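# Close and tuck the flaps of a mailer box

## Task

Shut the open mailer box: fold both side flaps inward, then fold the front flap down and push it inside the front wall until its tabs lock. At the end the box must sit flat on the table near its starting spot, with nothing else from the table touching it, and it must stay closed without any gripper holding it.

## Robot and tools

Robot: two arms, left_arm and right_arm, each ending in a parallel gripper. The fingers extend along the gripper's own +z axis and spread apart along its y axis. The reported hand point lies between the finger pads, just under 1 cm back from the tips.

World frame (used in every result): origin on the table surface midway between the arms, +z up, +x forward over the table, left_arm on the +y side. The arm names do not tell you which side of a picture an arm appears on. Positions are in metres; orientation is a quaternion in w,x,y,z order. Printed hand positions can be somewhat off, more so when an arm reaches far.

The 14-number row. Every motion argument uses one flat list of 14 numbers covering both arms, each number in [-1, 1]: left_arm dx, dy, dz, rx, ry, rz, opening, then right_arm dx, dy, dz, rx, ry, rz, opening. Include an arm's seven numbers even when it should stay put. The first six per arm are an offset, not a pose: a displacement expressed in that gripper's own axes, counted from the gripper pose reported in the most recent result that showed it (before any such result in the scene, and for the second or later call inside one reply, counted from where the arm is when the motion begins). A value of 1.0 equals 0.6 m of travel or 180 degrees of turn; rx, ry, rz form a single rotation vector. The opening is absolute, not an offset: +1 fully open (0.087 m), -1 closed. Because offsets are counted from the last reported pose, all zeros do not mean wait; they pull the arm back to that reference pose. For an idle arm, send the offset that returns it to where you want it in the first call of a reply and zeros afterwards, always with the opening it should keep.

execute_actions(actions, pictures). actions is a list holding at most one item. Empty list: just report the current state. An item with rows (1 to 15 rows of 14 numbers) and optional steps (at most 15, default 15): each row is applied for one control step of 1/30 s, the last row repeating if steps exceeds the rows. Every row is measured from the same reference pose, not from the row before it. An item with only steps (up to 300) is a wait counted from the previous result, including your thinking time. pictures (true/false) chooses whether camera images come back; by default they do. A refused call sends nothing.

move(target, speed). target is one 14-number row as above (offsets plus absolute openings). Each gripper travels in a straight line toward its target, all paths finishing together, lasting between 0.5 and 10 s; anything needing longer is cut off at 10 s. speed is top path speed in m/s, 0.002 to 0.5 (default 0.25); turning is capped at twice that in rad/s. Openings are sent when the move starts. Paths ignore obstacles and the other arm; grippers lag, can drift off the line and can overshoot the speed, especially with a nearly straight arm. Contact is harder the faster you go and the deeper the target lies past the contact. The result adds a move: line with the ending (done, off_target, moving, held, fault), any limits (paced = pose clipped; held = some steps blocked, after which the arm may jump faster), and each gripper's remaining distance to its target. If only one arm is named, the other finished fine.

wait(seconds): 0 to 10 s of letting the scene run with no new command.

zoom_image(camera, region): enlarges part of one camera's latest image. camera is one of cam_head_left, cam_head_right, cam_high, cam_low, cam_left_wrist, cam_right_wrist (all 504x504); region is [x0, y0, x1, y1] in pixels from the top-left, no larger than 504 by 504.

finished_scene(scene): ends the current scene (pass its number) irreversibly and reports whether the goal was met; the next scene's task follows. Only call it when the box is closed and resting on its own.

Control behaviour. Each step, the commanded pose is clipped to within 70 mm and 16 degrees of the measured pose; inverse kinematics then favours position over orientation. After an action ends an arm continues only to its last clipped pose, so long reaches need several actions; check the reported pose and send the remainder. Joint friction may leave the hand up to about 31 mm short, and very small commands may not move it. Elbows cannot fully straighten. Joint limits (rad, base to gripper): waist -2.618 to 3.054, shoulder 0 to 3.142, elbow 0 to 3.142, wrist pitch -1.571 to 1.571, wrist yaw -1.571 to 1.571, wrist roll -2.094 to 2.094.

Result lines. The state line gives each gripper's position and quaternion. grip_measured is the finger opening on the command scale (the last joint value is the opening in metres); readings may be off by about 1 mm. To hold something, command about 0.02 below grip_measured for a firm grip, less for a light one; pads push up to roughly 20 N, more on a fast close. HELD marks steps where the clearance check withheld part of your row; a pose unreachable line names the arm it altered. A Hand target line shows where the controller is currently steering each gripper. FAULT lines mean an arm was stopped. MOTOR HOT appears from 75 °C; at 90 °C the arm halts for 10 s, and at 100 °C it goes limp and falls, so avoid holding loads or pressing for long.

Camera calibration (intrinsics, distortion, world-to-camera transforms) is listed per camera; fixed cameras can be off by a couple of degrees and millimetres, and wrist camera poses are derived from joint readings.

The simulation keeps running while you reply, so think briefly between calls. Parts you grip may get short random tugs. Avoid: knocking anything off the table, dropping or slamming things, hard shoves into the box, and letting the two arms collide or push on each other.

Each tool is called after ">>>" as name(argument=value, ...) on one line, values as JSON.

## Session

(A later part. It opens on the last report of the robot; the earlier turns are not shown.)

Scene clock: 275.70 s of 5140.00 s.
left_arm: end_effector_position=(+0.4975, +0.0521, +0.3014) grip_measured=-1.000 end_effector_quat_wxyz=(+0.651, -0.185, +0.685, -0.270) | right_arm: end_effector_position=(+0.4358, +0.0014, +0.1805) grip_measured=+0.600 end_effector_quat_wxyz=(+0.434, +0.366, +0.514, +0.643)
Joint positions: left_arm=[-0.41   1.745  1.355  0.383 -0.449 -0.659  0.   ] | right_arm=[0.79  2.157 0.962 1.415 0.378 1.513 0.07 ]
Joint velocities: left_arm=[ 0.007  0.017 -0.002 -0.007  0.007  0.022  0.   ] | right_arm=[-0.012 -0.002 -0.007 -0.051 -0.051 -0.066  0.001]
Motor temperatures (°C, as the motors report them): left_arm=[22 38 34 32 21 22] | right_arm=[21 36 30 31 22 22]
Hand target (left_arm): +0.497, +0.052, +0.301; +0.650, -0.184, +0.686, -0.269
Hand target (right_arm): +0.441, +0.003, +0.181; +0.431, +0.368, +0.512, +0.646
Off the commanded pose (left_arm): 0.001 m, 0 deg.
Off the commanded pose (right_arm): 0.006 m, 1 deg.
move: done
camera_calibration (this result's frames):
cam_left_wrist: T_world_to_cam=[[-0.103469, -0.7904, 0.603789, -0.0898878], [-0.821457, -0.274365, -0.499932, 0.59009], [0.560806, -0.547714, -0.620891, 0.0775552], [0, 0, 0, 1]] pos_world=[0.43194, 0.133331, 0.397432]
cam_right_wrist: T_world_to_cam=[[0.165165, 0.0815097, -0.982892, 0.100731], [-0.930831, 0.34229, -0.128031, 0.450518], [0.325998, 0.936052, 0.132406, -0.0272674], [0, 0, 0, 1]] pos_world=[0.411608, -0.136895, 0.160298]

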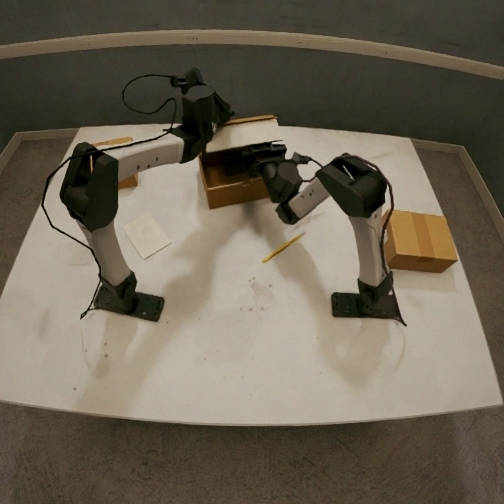

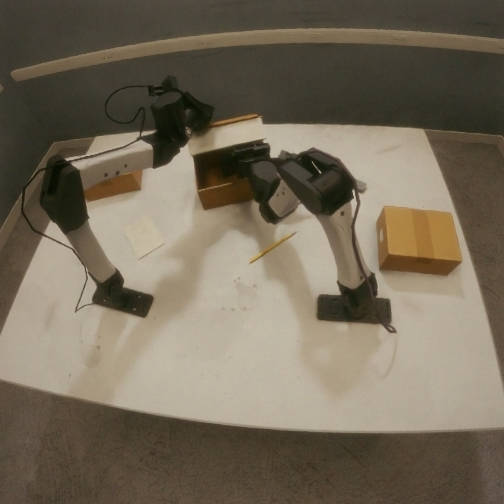

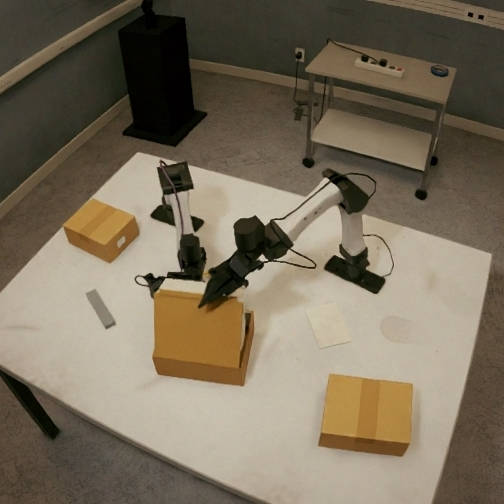

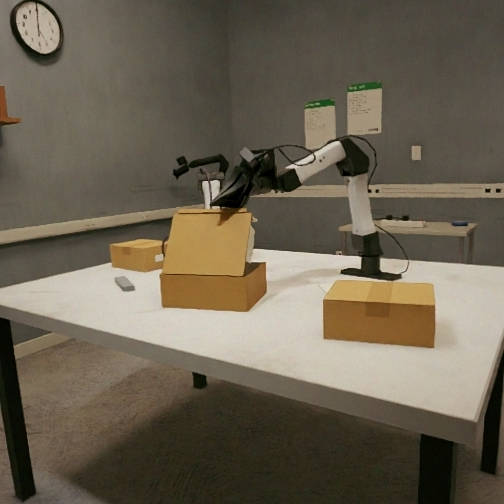

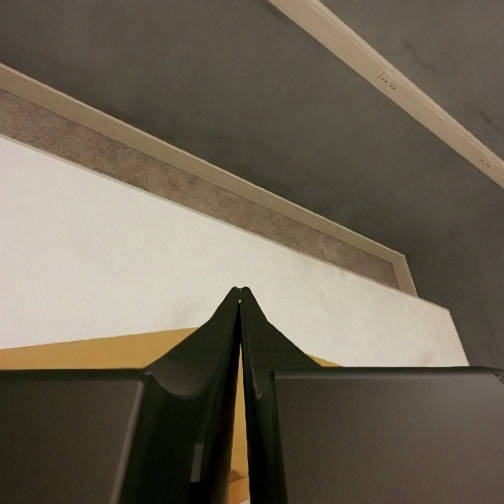

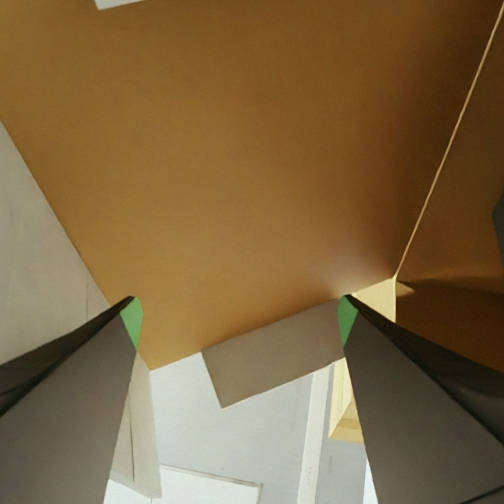

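>>> move(target=[0,0,0,0,0,0,-1,0,0.07,-0.02,0,0,0,0.6], speed=0.05)

Scene clock: 278.20 s of 5140.00 s.
left_arm: end_effector_position=(+0.4975, +0.0520, +0.3018) grip_measured=-1.000 end_effector_quat_wxyz=(+0.652, -0.185, +0.684, -0.270) | right_arm: end_effector_position=(+0.4228, -0.0060, +0.2128) grip_measured=+0.600 end_effector_quat_wxyz=(+0.433, +0.366, +0.515, +0.643)
Joint positions: left_arm=[-0.41   1.745  1.355  0.384 -0.449 -0.659  0.   ] | right_arm=[0.799 2.014 0.91  1.322 0.386 1.513 0.07 ]
Joint velocities: left_arm=[ 0.032  0.007 -0.007 -0.037  0.051 -0.037  0.   ] | right_arm=[-0.012 -0.007 -0.007  0.007  0.066 -0.051  0.   ]
Motor temperatures (°C, as the motors report them): left_arm=[22 38 34 33 21 22] | right_arm=[21 36 30 31 22 22]
Hand target (left_arm): +0.497, +0.052, +0.301; +0.651, -0.184, +0.685, -0.270
Hand target (right_arm): +0.417, -0.007, +0.218; +0.434, +0.366, +0.514, +0.643
Off the commanded pose (left_arm): 0.000 m, 0 deg.
Off the commanded pose (right_arm): 0.009 m, 0 deg.
move: done
camera_calibration (this result's frames):
cam_left_wrist: T_world_to_cam=[[-0.104241, -0.789896, 0.604316, -0.0899309], [-0.820818, -0.274783, -0.500752, 0.590255], [0.561598, -0.548232, -0.619717, 0.0770233], [0, 0, 0, 1]] pos_world=[0.431861, 0.133382, 0.397651]
cam_right_wrist: T_world_to_cam=[[0.16282, 0.0819002, -0.983251, 0.136323], [-0.93145, 0.341431, -0.125803, 0.444909], [0.325409, 0.936332, 0.131878, -0.0200205], [0, 0, 0, 1]] pos_world=[0.398729, -0.144325, 0.192651]

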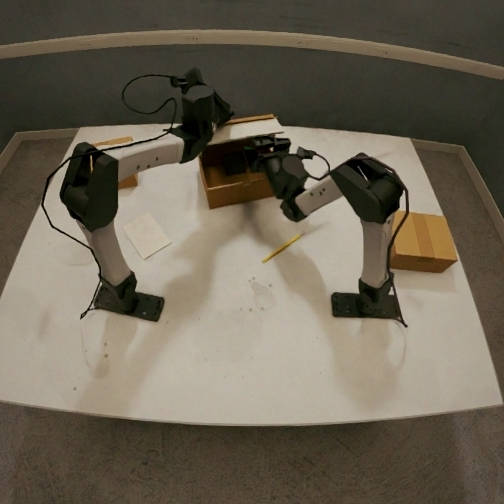

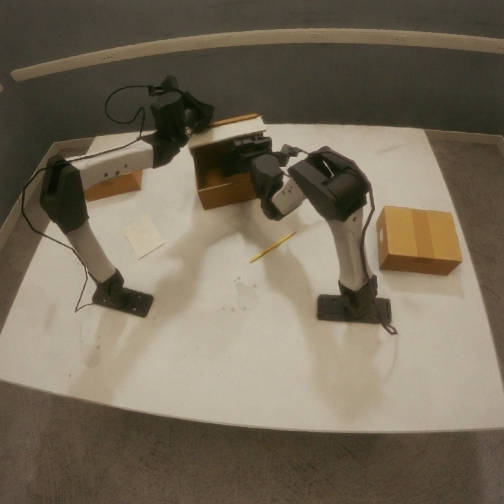

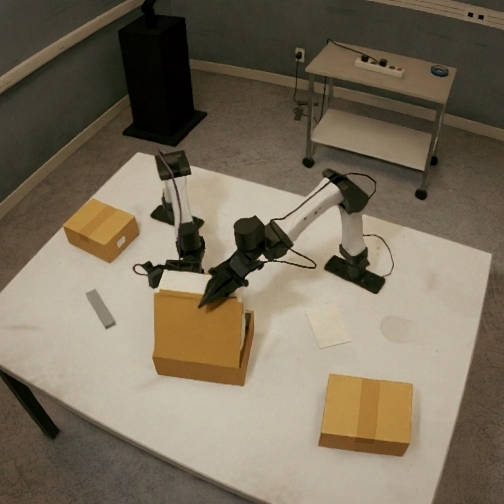

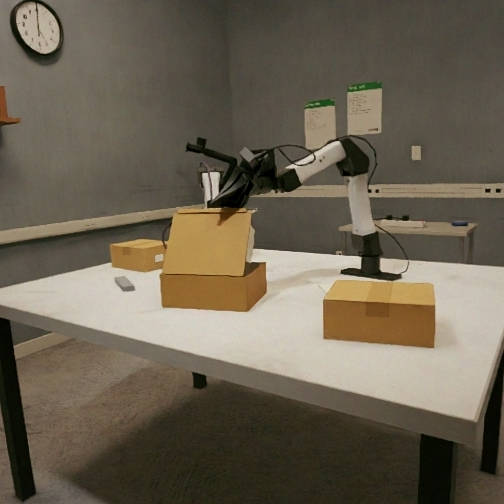

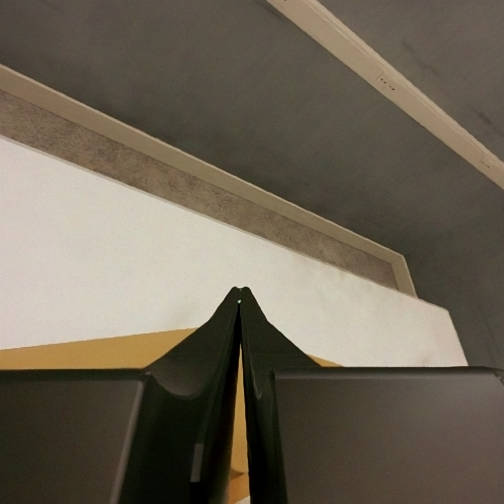

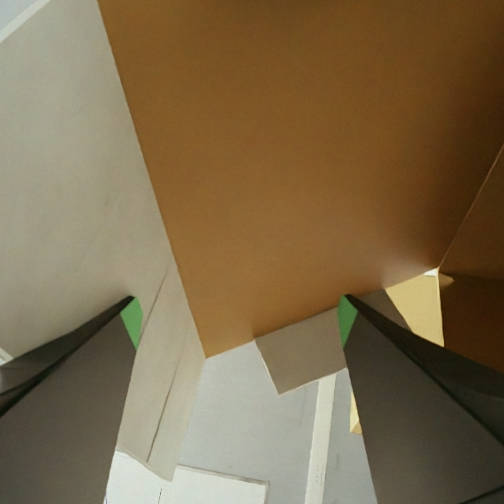

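>>> move(target=[-0.04,0,0.02,0,0.1,0,-1,0,-0.12,-0.12,0,0,0,-1], speed=0.08)

Scene clock: 283.00 s of 5140.00 s.
left_arm: end_effector_position=(+0.5067, +0.0633, +0.3312) grip_measured=-1.000 end_effector_quat_wxyz=(+0.550, -0.134, +0.766, -0.304) | right_arm: end_effector_position=(+0.3747, -0.0211, +0.1357) grip_measured=-0.985 end_effector_quat_wxyz=(+0.420, +0.383, +0.548, +0.614)
Joint positions: left_arm=[-0.277  1.786  1.722 -0.149 -0.111 -0.703  0.   ] | right_arm=[0.869 2.101 0.677 1.543 0.46  1.527 0.001]
Joint velocities: left_arm=[ 0.002  0.007 -0.002 -0.051 -0.066  0.037  0.   ] | right_arm=[ 0.017  0.007 -0.007  0.007  0.007  0.007 -0.001]
Motor temperatures (°C, as the motors report them): left_arm=[22 38 35 33 21 22] | right_arm=[21 37 30 31 22 22]
Hand target (left_arm): +0.510, +0.066, +0.320; +0.538, -0.138, +0.777, -0.297
Hand target (right_arm): +0.370, -0.023, +0.128; +0.416, +0.386, +0.550, +0.613
Off the commanded pose (left_arm): 0.012 m, 2 deg.
Off the commanded pose (right_arm): 0.010 m, 6 deg.
joint sent to its limit (right arm) — the command would take joint 4 (wrist pitch) past its upper limit, so that joint was sent only as far as its limit.
move: off_target (left_arm, right_arm)
camera_calibration (this result's frames):
cam_left_wrist: T_world_to_cam=[[-0.134915, -0.781854, 0.60869, -0.0843182], [-0.942903, -0.0874889, -0.321371, 0.60621], [0.304518, -0.617293, -0.725409, 0.265957], [0, 0, 0, 1]] pos_world=[0.479233, 0.151286, 0.439069]
cam_right_wrist: T_world_to_cam=[[0.0795436, 0.0342077, -0.996244, 0.101512], [-0.939351, 0.337041, -0.0634282, 0.389928], [0.333606, 0.940868, 0.0589425, 0.0268997], [0, 0, 0, 1]] pos_world=[0.349231, -0.160203, 0.124277]

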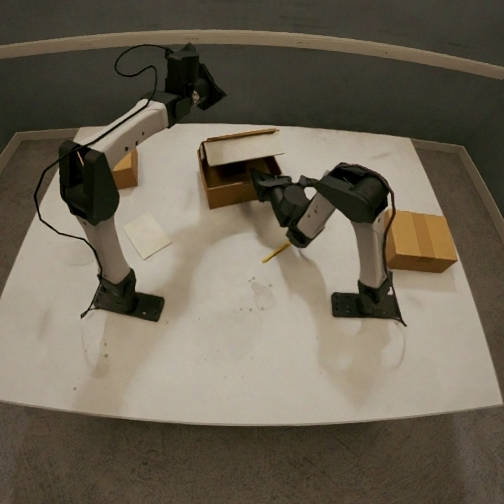

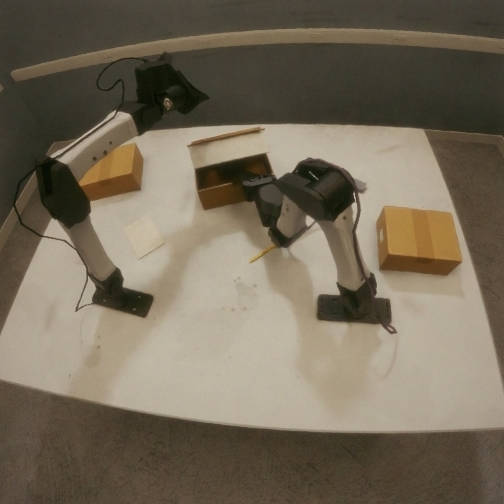

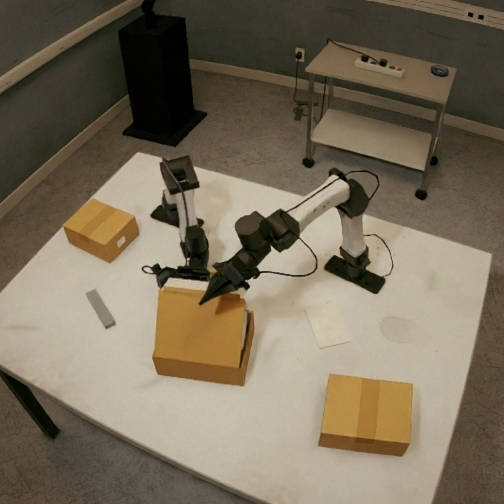

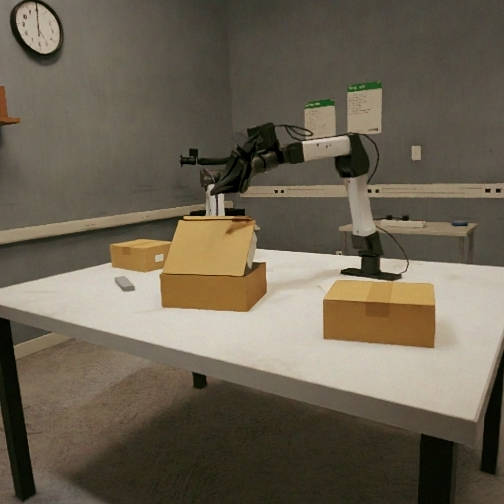

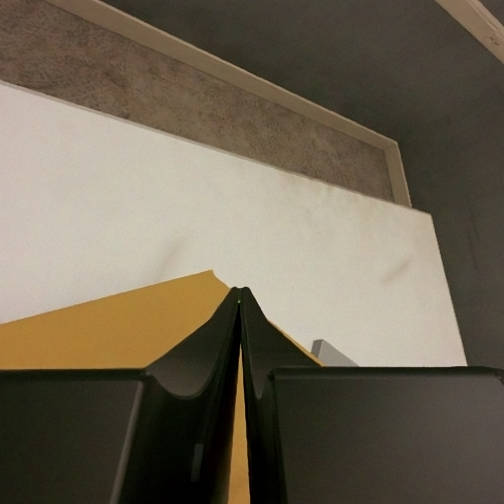

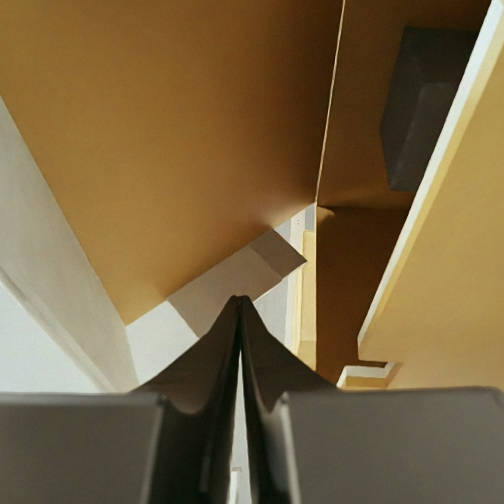

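>>> move(target=[0.152,0.123,0.042,0,0,0,-1,0,0.01,-0.1,0,0,0,-1], speed=0.07)

Scene clock: 287.23 s of 5140.00 s.
left_arm: end_effector_position=(+0.5075, +0.0628, +0.2293) grip_measured=-1.000 end_effector_quat_wxyz=(+0.559, -0.134, +0.757, -0.311) | right_arm: end_effector_position=(+0.3234, -0.0394, +0.1241) grip_measured=-0.985 end_effector_quat_wxyz=(+0.415, +0.389, +0.576, +0.588)
Joint positions: left_arm=[-0.277  1.797  1.298  0.316 -0.11  -0.703  0.   ] | right_arm=[0.962 1.976 0.472 1.545 0.554 1.528 0.001]
Joint velocities: left_arm=[-0.012 -0.002 -0.002 -0.051  0.037 -0.066  0.   ] | right_arm=[ 0.002  0.007  0.007 -0.007  0.022  0.051  0.   ]
Motor temperatures (°C, as the motors report them): left_arm=[22 39 35 33 21 22] | right_arm=[21 36 30 32 22 22]
Hand target (left_arm): +0.506, +0.062, +0.211; +0.550, -0.134, +0.767, -0.304
Hand target (right_arm): +0.319, -0.042, +0.135; +0.412, +0.391, +0.563, +0.600
Off the commanded pose (left_arm): 0.018 m, 2 deg.
Off the commanded pose (right_arm): 0.013 m, 4 deg.
joint sent to its limit (right arm) — the command would take joint 4 (wrist pitch) past its upper limit, so that joint was sent only as far as its limit.
move: off_target (left_arm, right_arm)
camera_calibration (this result's frames):
cam_left_wrist: T_world_to_cam=[[-0.152523, -0.773518, 0.615147, -0.0156174], [-0.933682, -0.0912754, -0.346276, 0.575394], [0.323999, -0.627167, -0.708299, 0.178236], [0, 0, 0, 1]] pos_world=[0.477104, 0.152223, 0.335096]
cam_right_wrist: T_world_to_cam=[[0.0234818, -0.0196146, -0.999532, 0.111095], [-0.941523, 0.335724, -0.0287072, 0.343556], [0.33613, 0.941756, -0.0105842, 0.069703], [0, 0, 0, 1]] pos_world=[0.297428, -0.178804, 0.121643]

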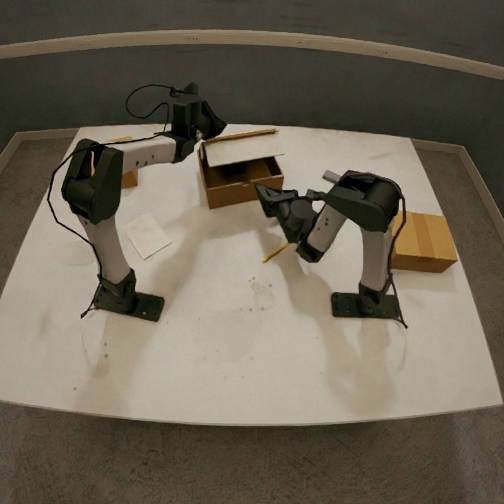

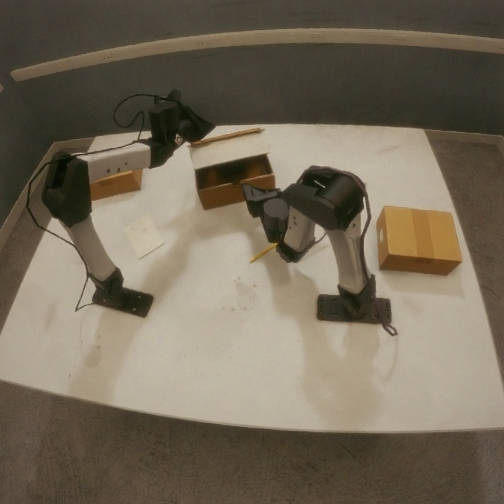

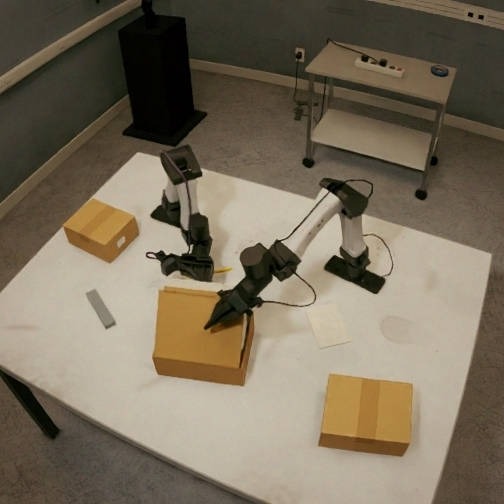

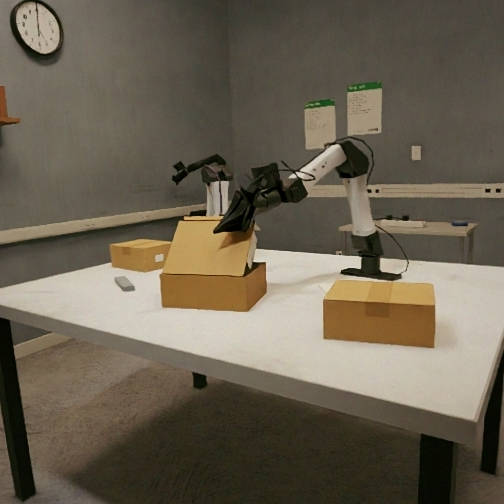

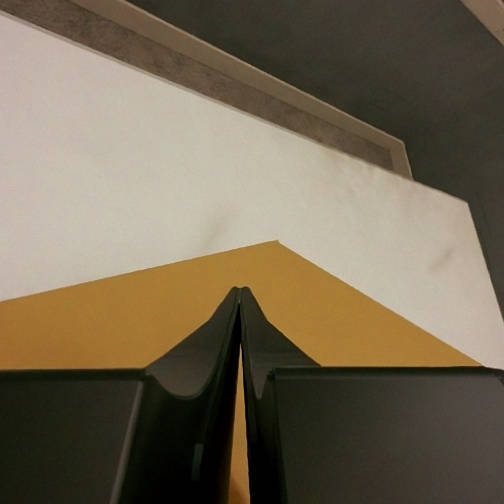

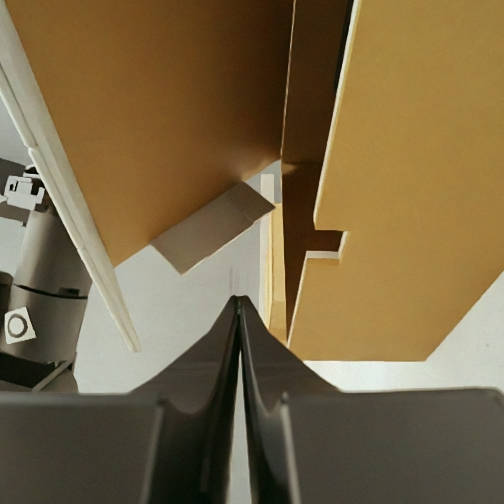

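>>> move(target=[0.08,0.06,0.0,0,0.08,0,-1,0,0.02,0,0,0,0,-1], speed=0.05)

Scene clock: 291.70 s of 5140.00 s.
left_arm: end_effector_position=(+0.4946, +0.0597, +0.1840) grip_measured=-1.000 end_effector_quat_wxyz=(+0.475, -0.090, +0.808, -0.336) | right_arm: end_effector_position=(+0.3234, -0.0395, +0.1272) grip_measured=-0.985 end_effector_quat_wxyz=(+0.415, +0.389, +0.581, +0.583)
Joint positions: left_arm=[-0.225  1.837  1.298  0.21   0.105 -0.691  0.   ] | right_arm=[0.962 1.938 0.472 1.493 0.555 1.528 0.001]
Joint velocities: left_arm=[-0.017  0.017  0.022 -0.007 -0.051  0.051  0.   ] | right_arm=[-0.022  0.007  0.002 -0.081 -0.037 -0.066  0.001]
Motor temperatures (°C, as the motors report them): left_arm=[22 39 35 33 21 22] | right_arm=[21 36 30 32 22 22]
Hand target (left_arm): +0.496, +0.064, +0.170; +0.461, -0.093, +0.820, -0.327
Hand target (right_arm): +0.323, -0.040, +0.136; +0.415, +0.388, +0.576, +0.588
Off the commanded pose (left_arm): 0.015 m, 3 deg.
Off the commanded pose (right_arm): 0.009 m, 1 deg.
move: off_target (left_arm)
camera_calibration (this result's frames):
cam_left_wrist: T_world_to_cam=[[-0.18116, -0.759236, 0.625093, 0.0193616], [-0.977174, 0.0672505, -0.201515, 0.532872], [0.11096, -0.647332, -0.754089, 0.2634], [0, 0, 0, 1]] pos_world=[0.494989, 0.149371, 0.293906]
cam_right_wrist: T_world_to_cam=[[0.0144208, -0.0314196, -0.999402, 0.116695], [-0.941634, 0.335771, -0.0241433, 0.343125], [0.336329, 0.94142, -0.0247437, 0.0716093], [0, 0, 0, 1]] pos_world=[0.297331, -0.178959, 0.126682]

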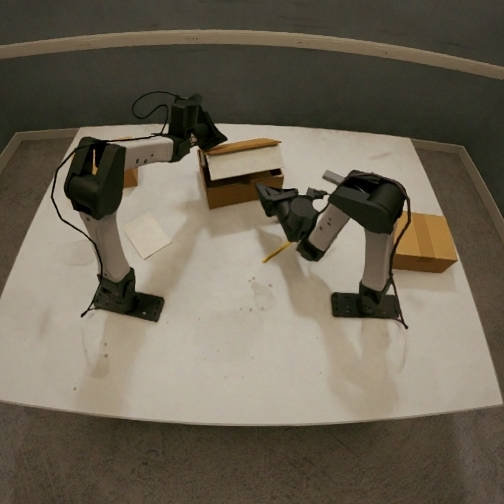

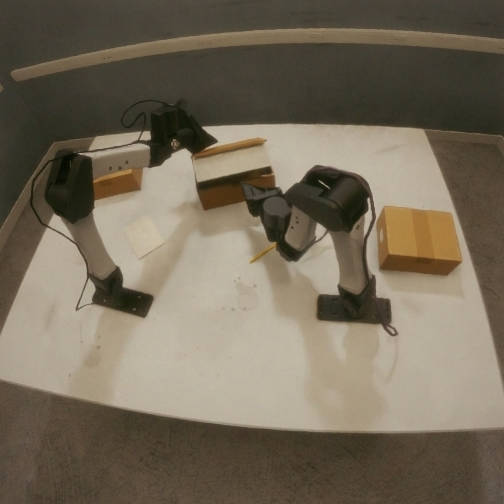

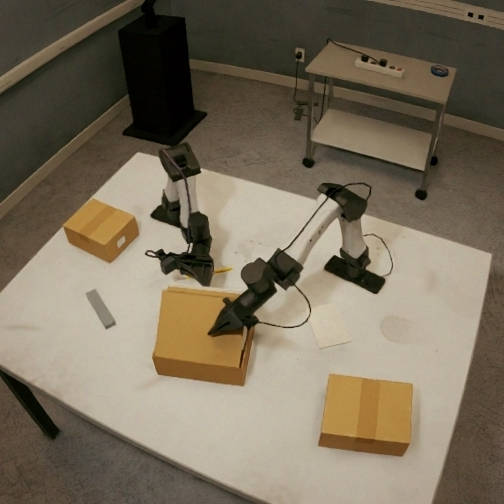

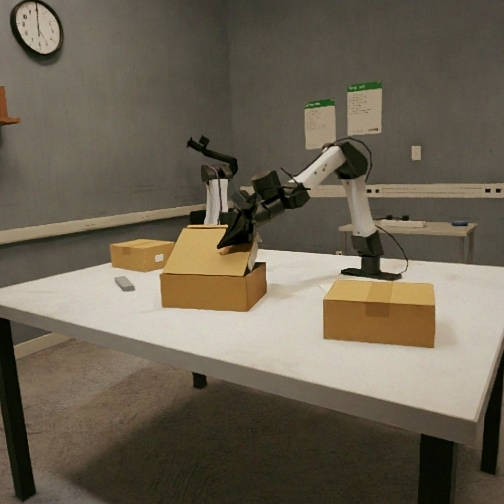

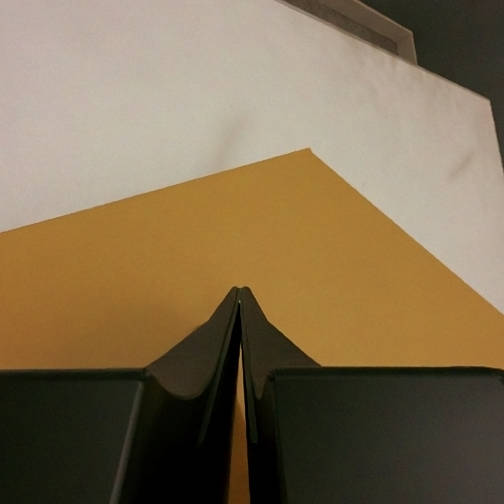

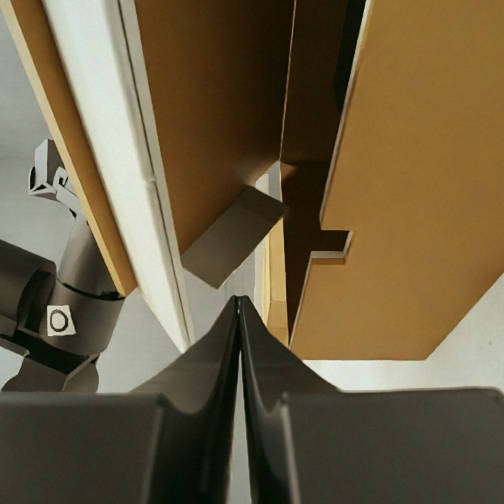

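Now push flap gently with right, slightly higher.

>>> move(target=[0,0,0,0,0,0,-1,0,0.05,0.12,0,0,0,-1], speed=0.05)

>>> move(target=[0.05,0.04,0.02,0,0,0,-1,0,-0.03,0,0,0,0,-1], speed=0.04)

Scene clock: 296.77 s of 5140.00 s.
left_arm: end_effector_position=(+0.4951, +0.0593, +0.1854) grip_measured=-1.000 end_effector_quat_wxyz=(+0.477, -0.090, +0.806, -0.338) | right_arm: end_effector_position=(+0.3840, -0.0165, +0.1522) grip_measured=-0.985 end_effector_quat_wxyz=(+0.415, +0.389, +0.587, +0.577)
Joint positions: left_arm=[-0.225  1.837  1.298  0.216  0.107 -0.691  0.   ] | right_arm=[0.859 1.938 0.725 1.222 0.452 1.528 0.001]
Joint velocities: left_arm=[-0.002  0.017  0.002  0.022  0.051  0.037  0.   ] | right_arm=[-0.012 -0.002 -0.017 -0.037 -0.022  0.022 -0.001]
Motor temperatures (°C, as the motors report them): left_arm=[22 39 35 33 21 22] | right_arm=[21 36 30 32 22 22]
Hand target (left_arm): +0.495, +0.060, +0.184; +0.475, -0.090, +0.808, -0.336
Hand target (right_arm): +0.389, -0.014, +0.159; +0.414, +0.389, +0.581, +0.583
Off the commanded pose (left_arm): 0.002 m, 0 deg.
Off the commanded pose (right_arm): 0.009 m, 1 deg.
After step 90, 0.07 s passed at rest.
move: done
camera_calibration (this result's frames):
cam_left_wrist: T_world_to_cam=[[-0.185623, -0.75754, 0.625841, 0.0202615], [-0.975933, 0.067946, -0.207215, 0.534062], [0.11445, -0.649243, -0.751921, 0.262094], [0, 0, 0, 1]] pos_world=[0.494973, 0.149224, 0.295059]
cam_right_wrist: T_world_to_cam=[[0.00495065, -0.0453871, -0.998957, 0.144791], [-0.941582, 0.336194, -0.0199411, 0.392433], [0.336748, 0.940699, -0.0410713, 0.0325154], [0, 0, 0, 1]] pos_world=[0.357842, -0.155949, 0.153801]

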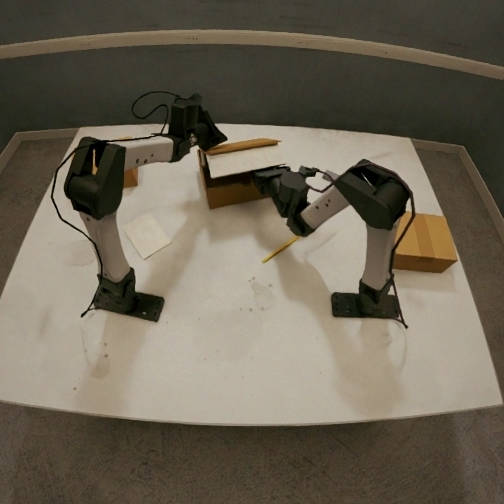

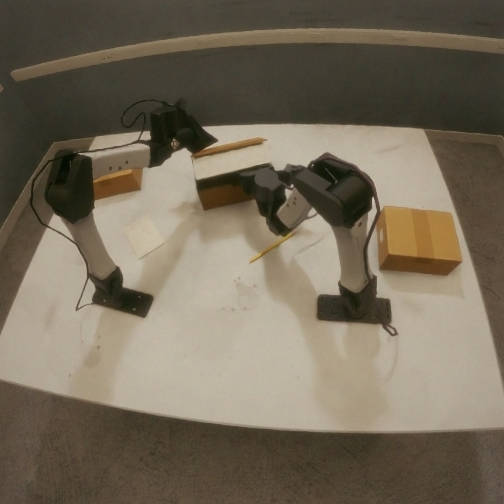

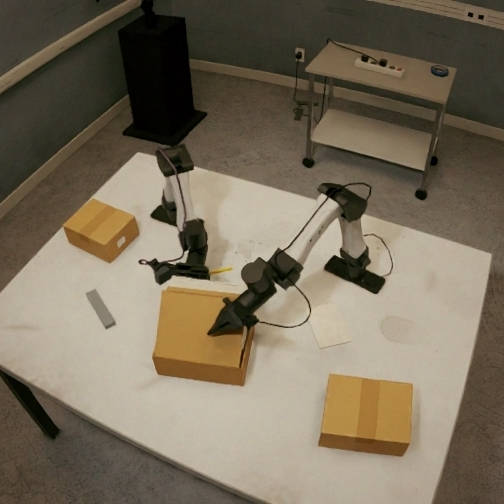

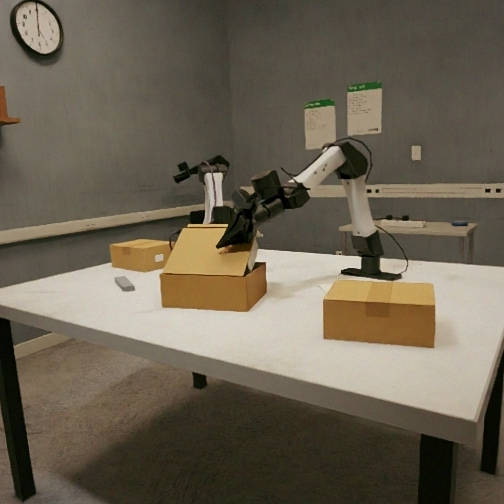

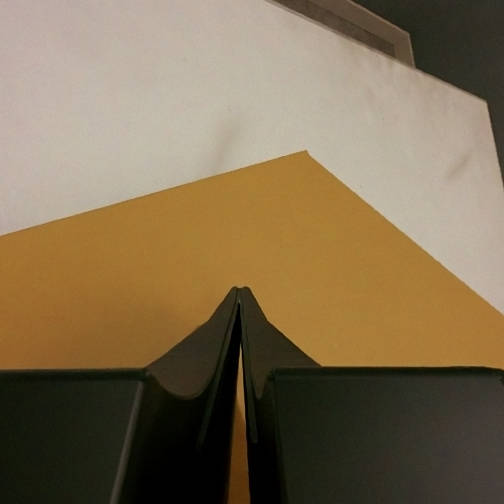

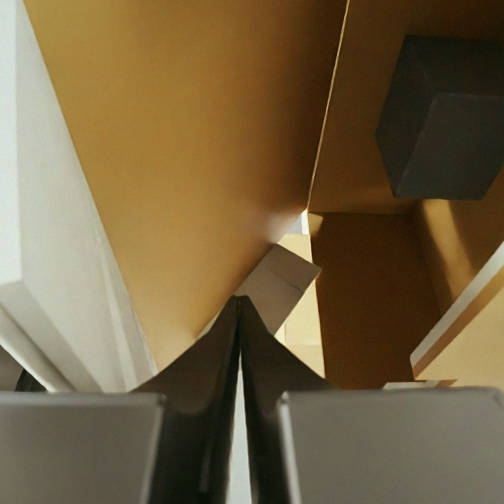

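Scene clock: 298.13 s of 5140.00 s.
left_arm: end_effector_position=(+0.4984, +0.0582, +0.1716) grip_measured=-1.000 end_effector_quat_wxyz=(+0.497, -0.086, +0.790, -0.348) | right_arm: end_effector_position=(+0.3852, -0.0153, +0.1371) grip_measured=-0.985 end_effector_quat_wxyz=(+0.414, +0.389, +0.590, +0.574)
Joint positions: left_arm=[-0.225  1.863  1.222  0.373  0.105 -0.691  0.   ] | right_arm=[0.859 1.993 0.725 1.269 0.452 1.528 0.001]
Joint velocities: left_arm=[ 0.027 -0.012  0.007  0.007 -0.051  0.007  0.   ] | right_arm=[ 0.002  0.007 -0.007 -0.037 -0.066  0.037  0.   ]
Motor temperatures (°C, as the motors report them): left_arm=[22 39 35 34 21 22] | right_arm=[21 36 30 32 22 22]
Hand target (left_arm): +0.493, +0.058, +0.146; +0.477, -0.089, +0.806, -0.338
Hand target (right_arm): +0.384, -0.017, +0.135; +0.415, +0.389, +0.587, +0.576
Off the commanded pose (left_arm): 0.027 m, 3 deg.
Off the commanded pose (right_arm): 0.004 m, 0 deg.
move: off_target (left_arm)
camera_calibration (this result's frames):
cam_left_wrist: T_world_to_cam=[[-0.216537, -0.744879, 0.631084, 0.042419], [-0.964181, 0.0617353, -0.257962, 0.537697], [0.15319, -0.664337, -0.731566, 0.22878], [0, 0, 0, 1]] pos_world=[0.492575, 0.150389, 0.279303]
cam_right_wrist: T_world_to_cam=[[-0.000803261, -0.051483, -0.998674, 0.131872], [-0.941687, 0.336082, -0.0165681, 0.392399], [0.33649, 0.940424, -0.0487509, 0.0314744], [0, 0, 0, 1]] pos_world=[0.359032, -0.154688, 0.139732]

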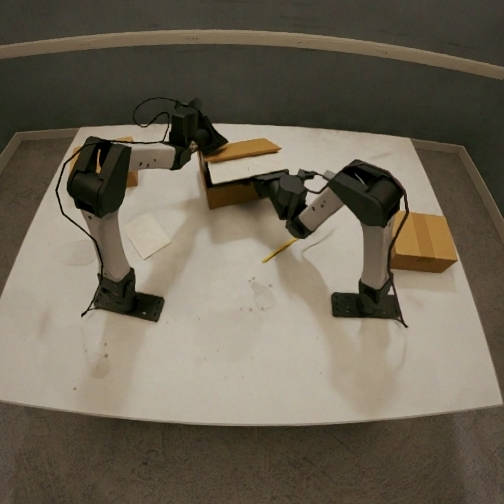

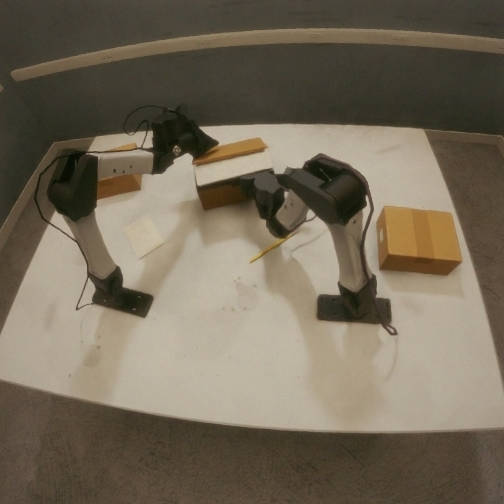

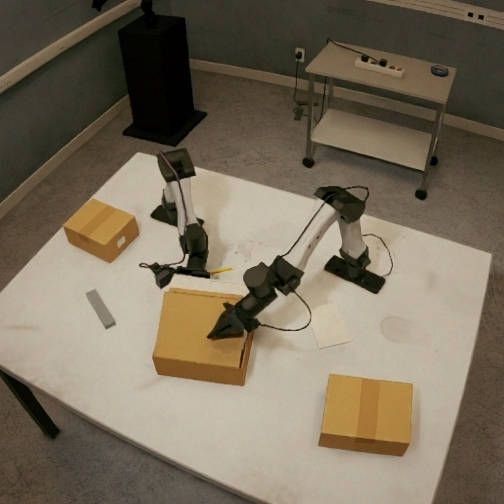

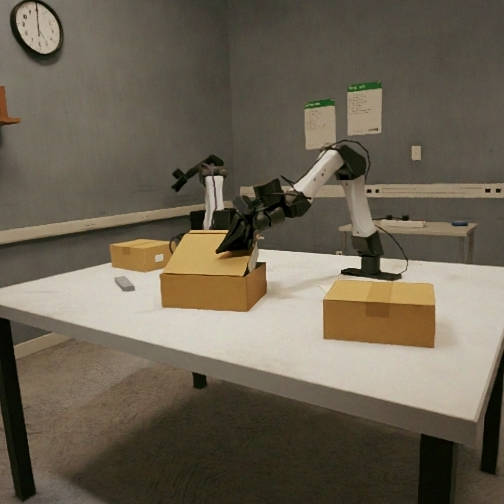

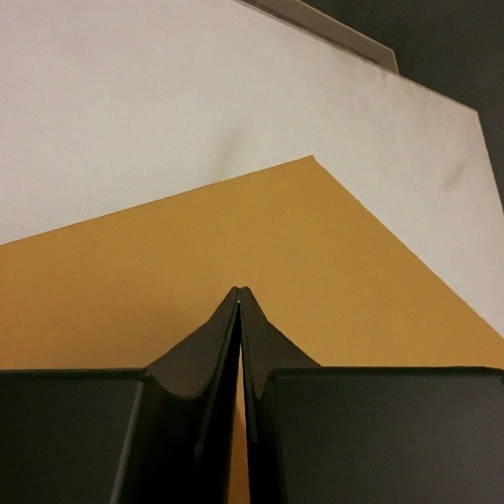

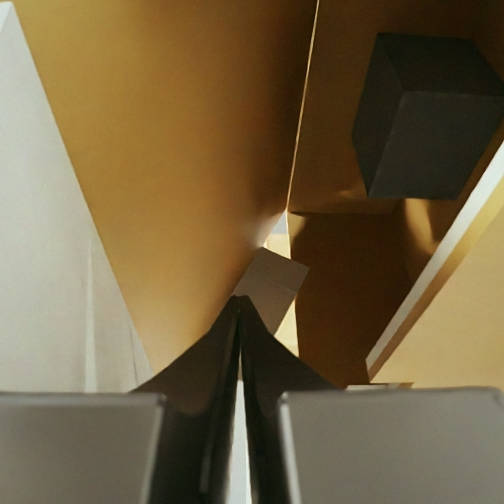

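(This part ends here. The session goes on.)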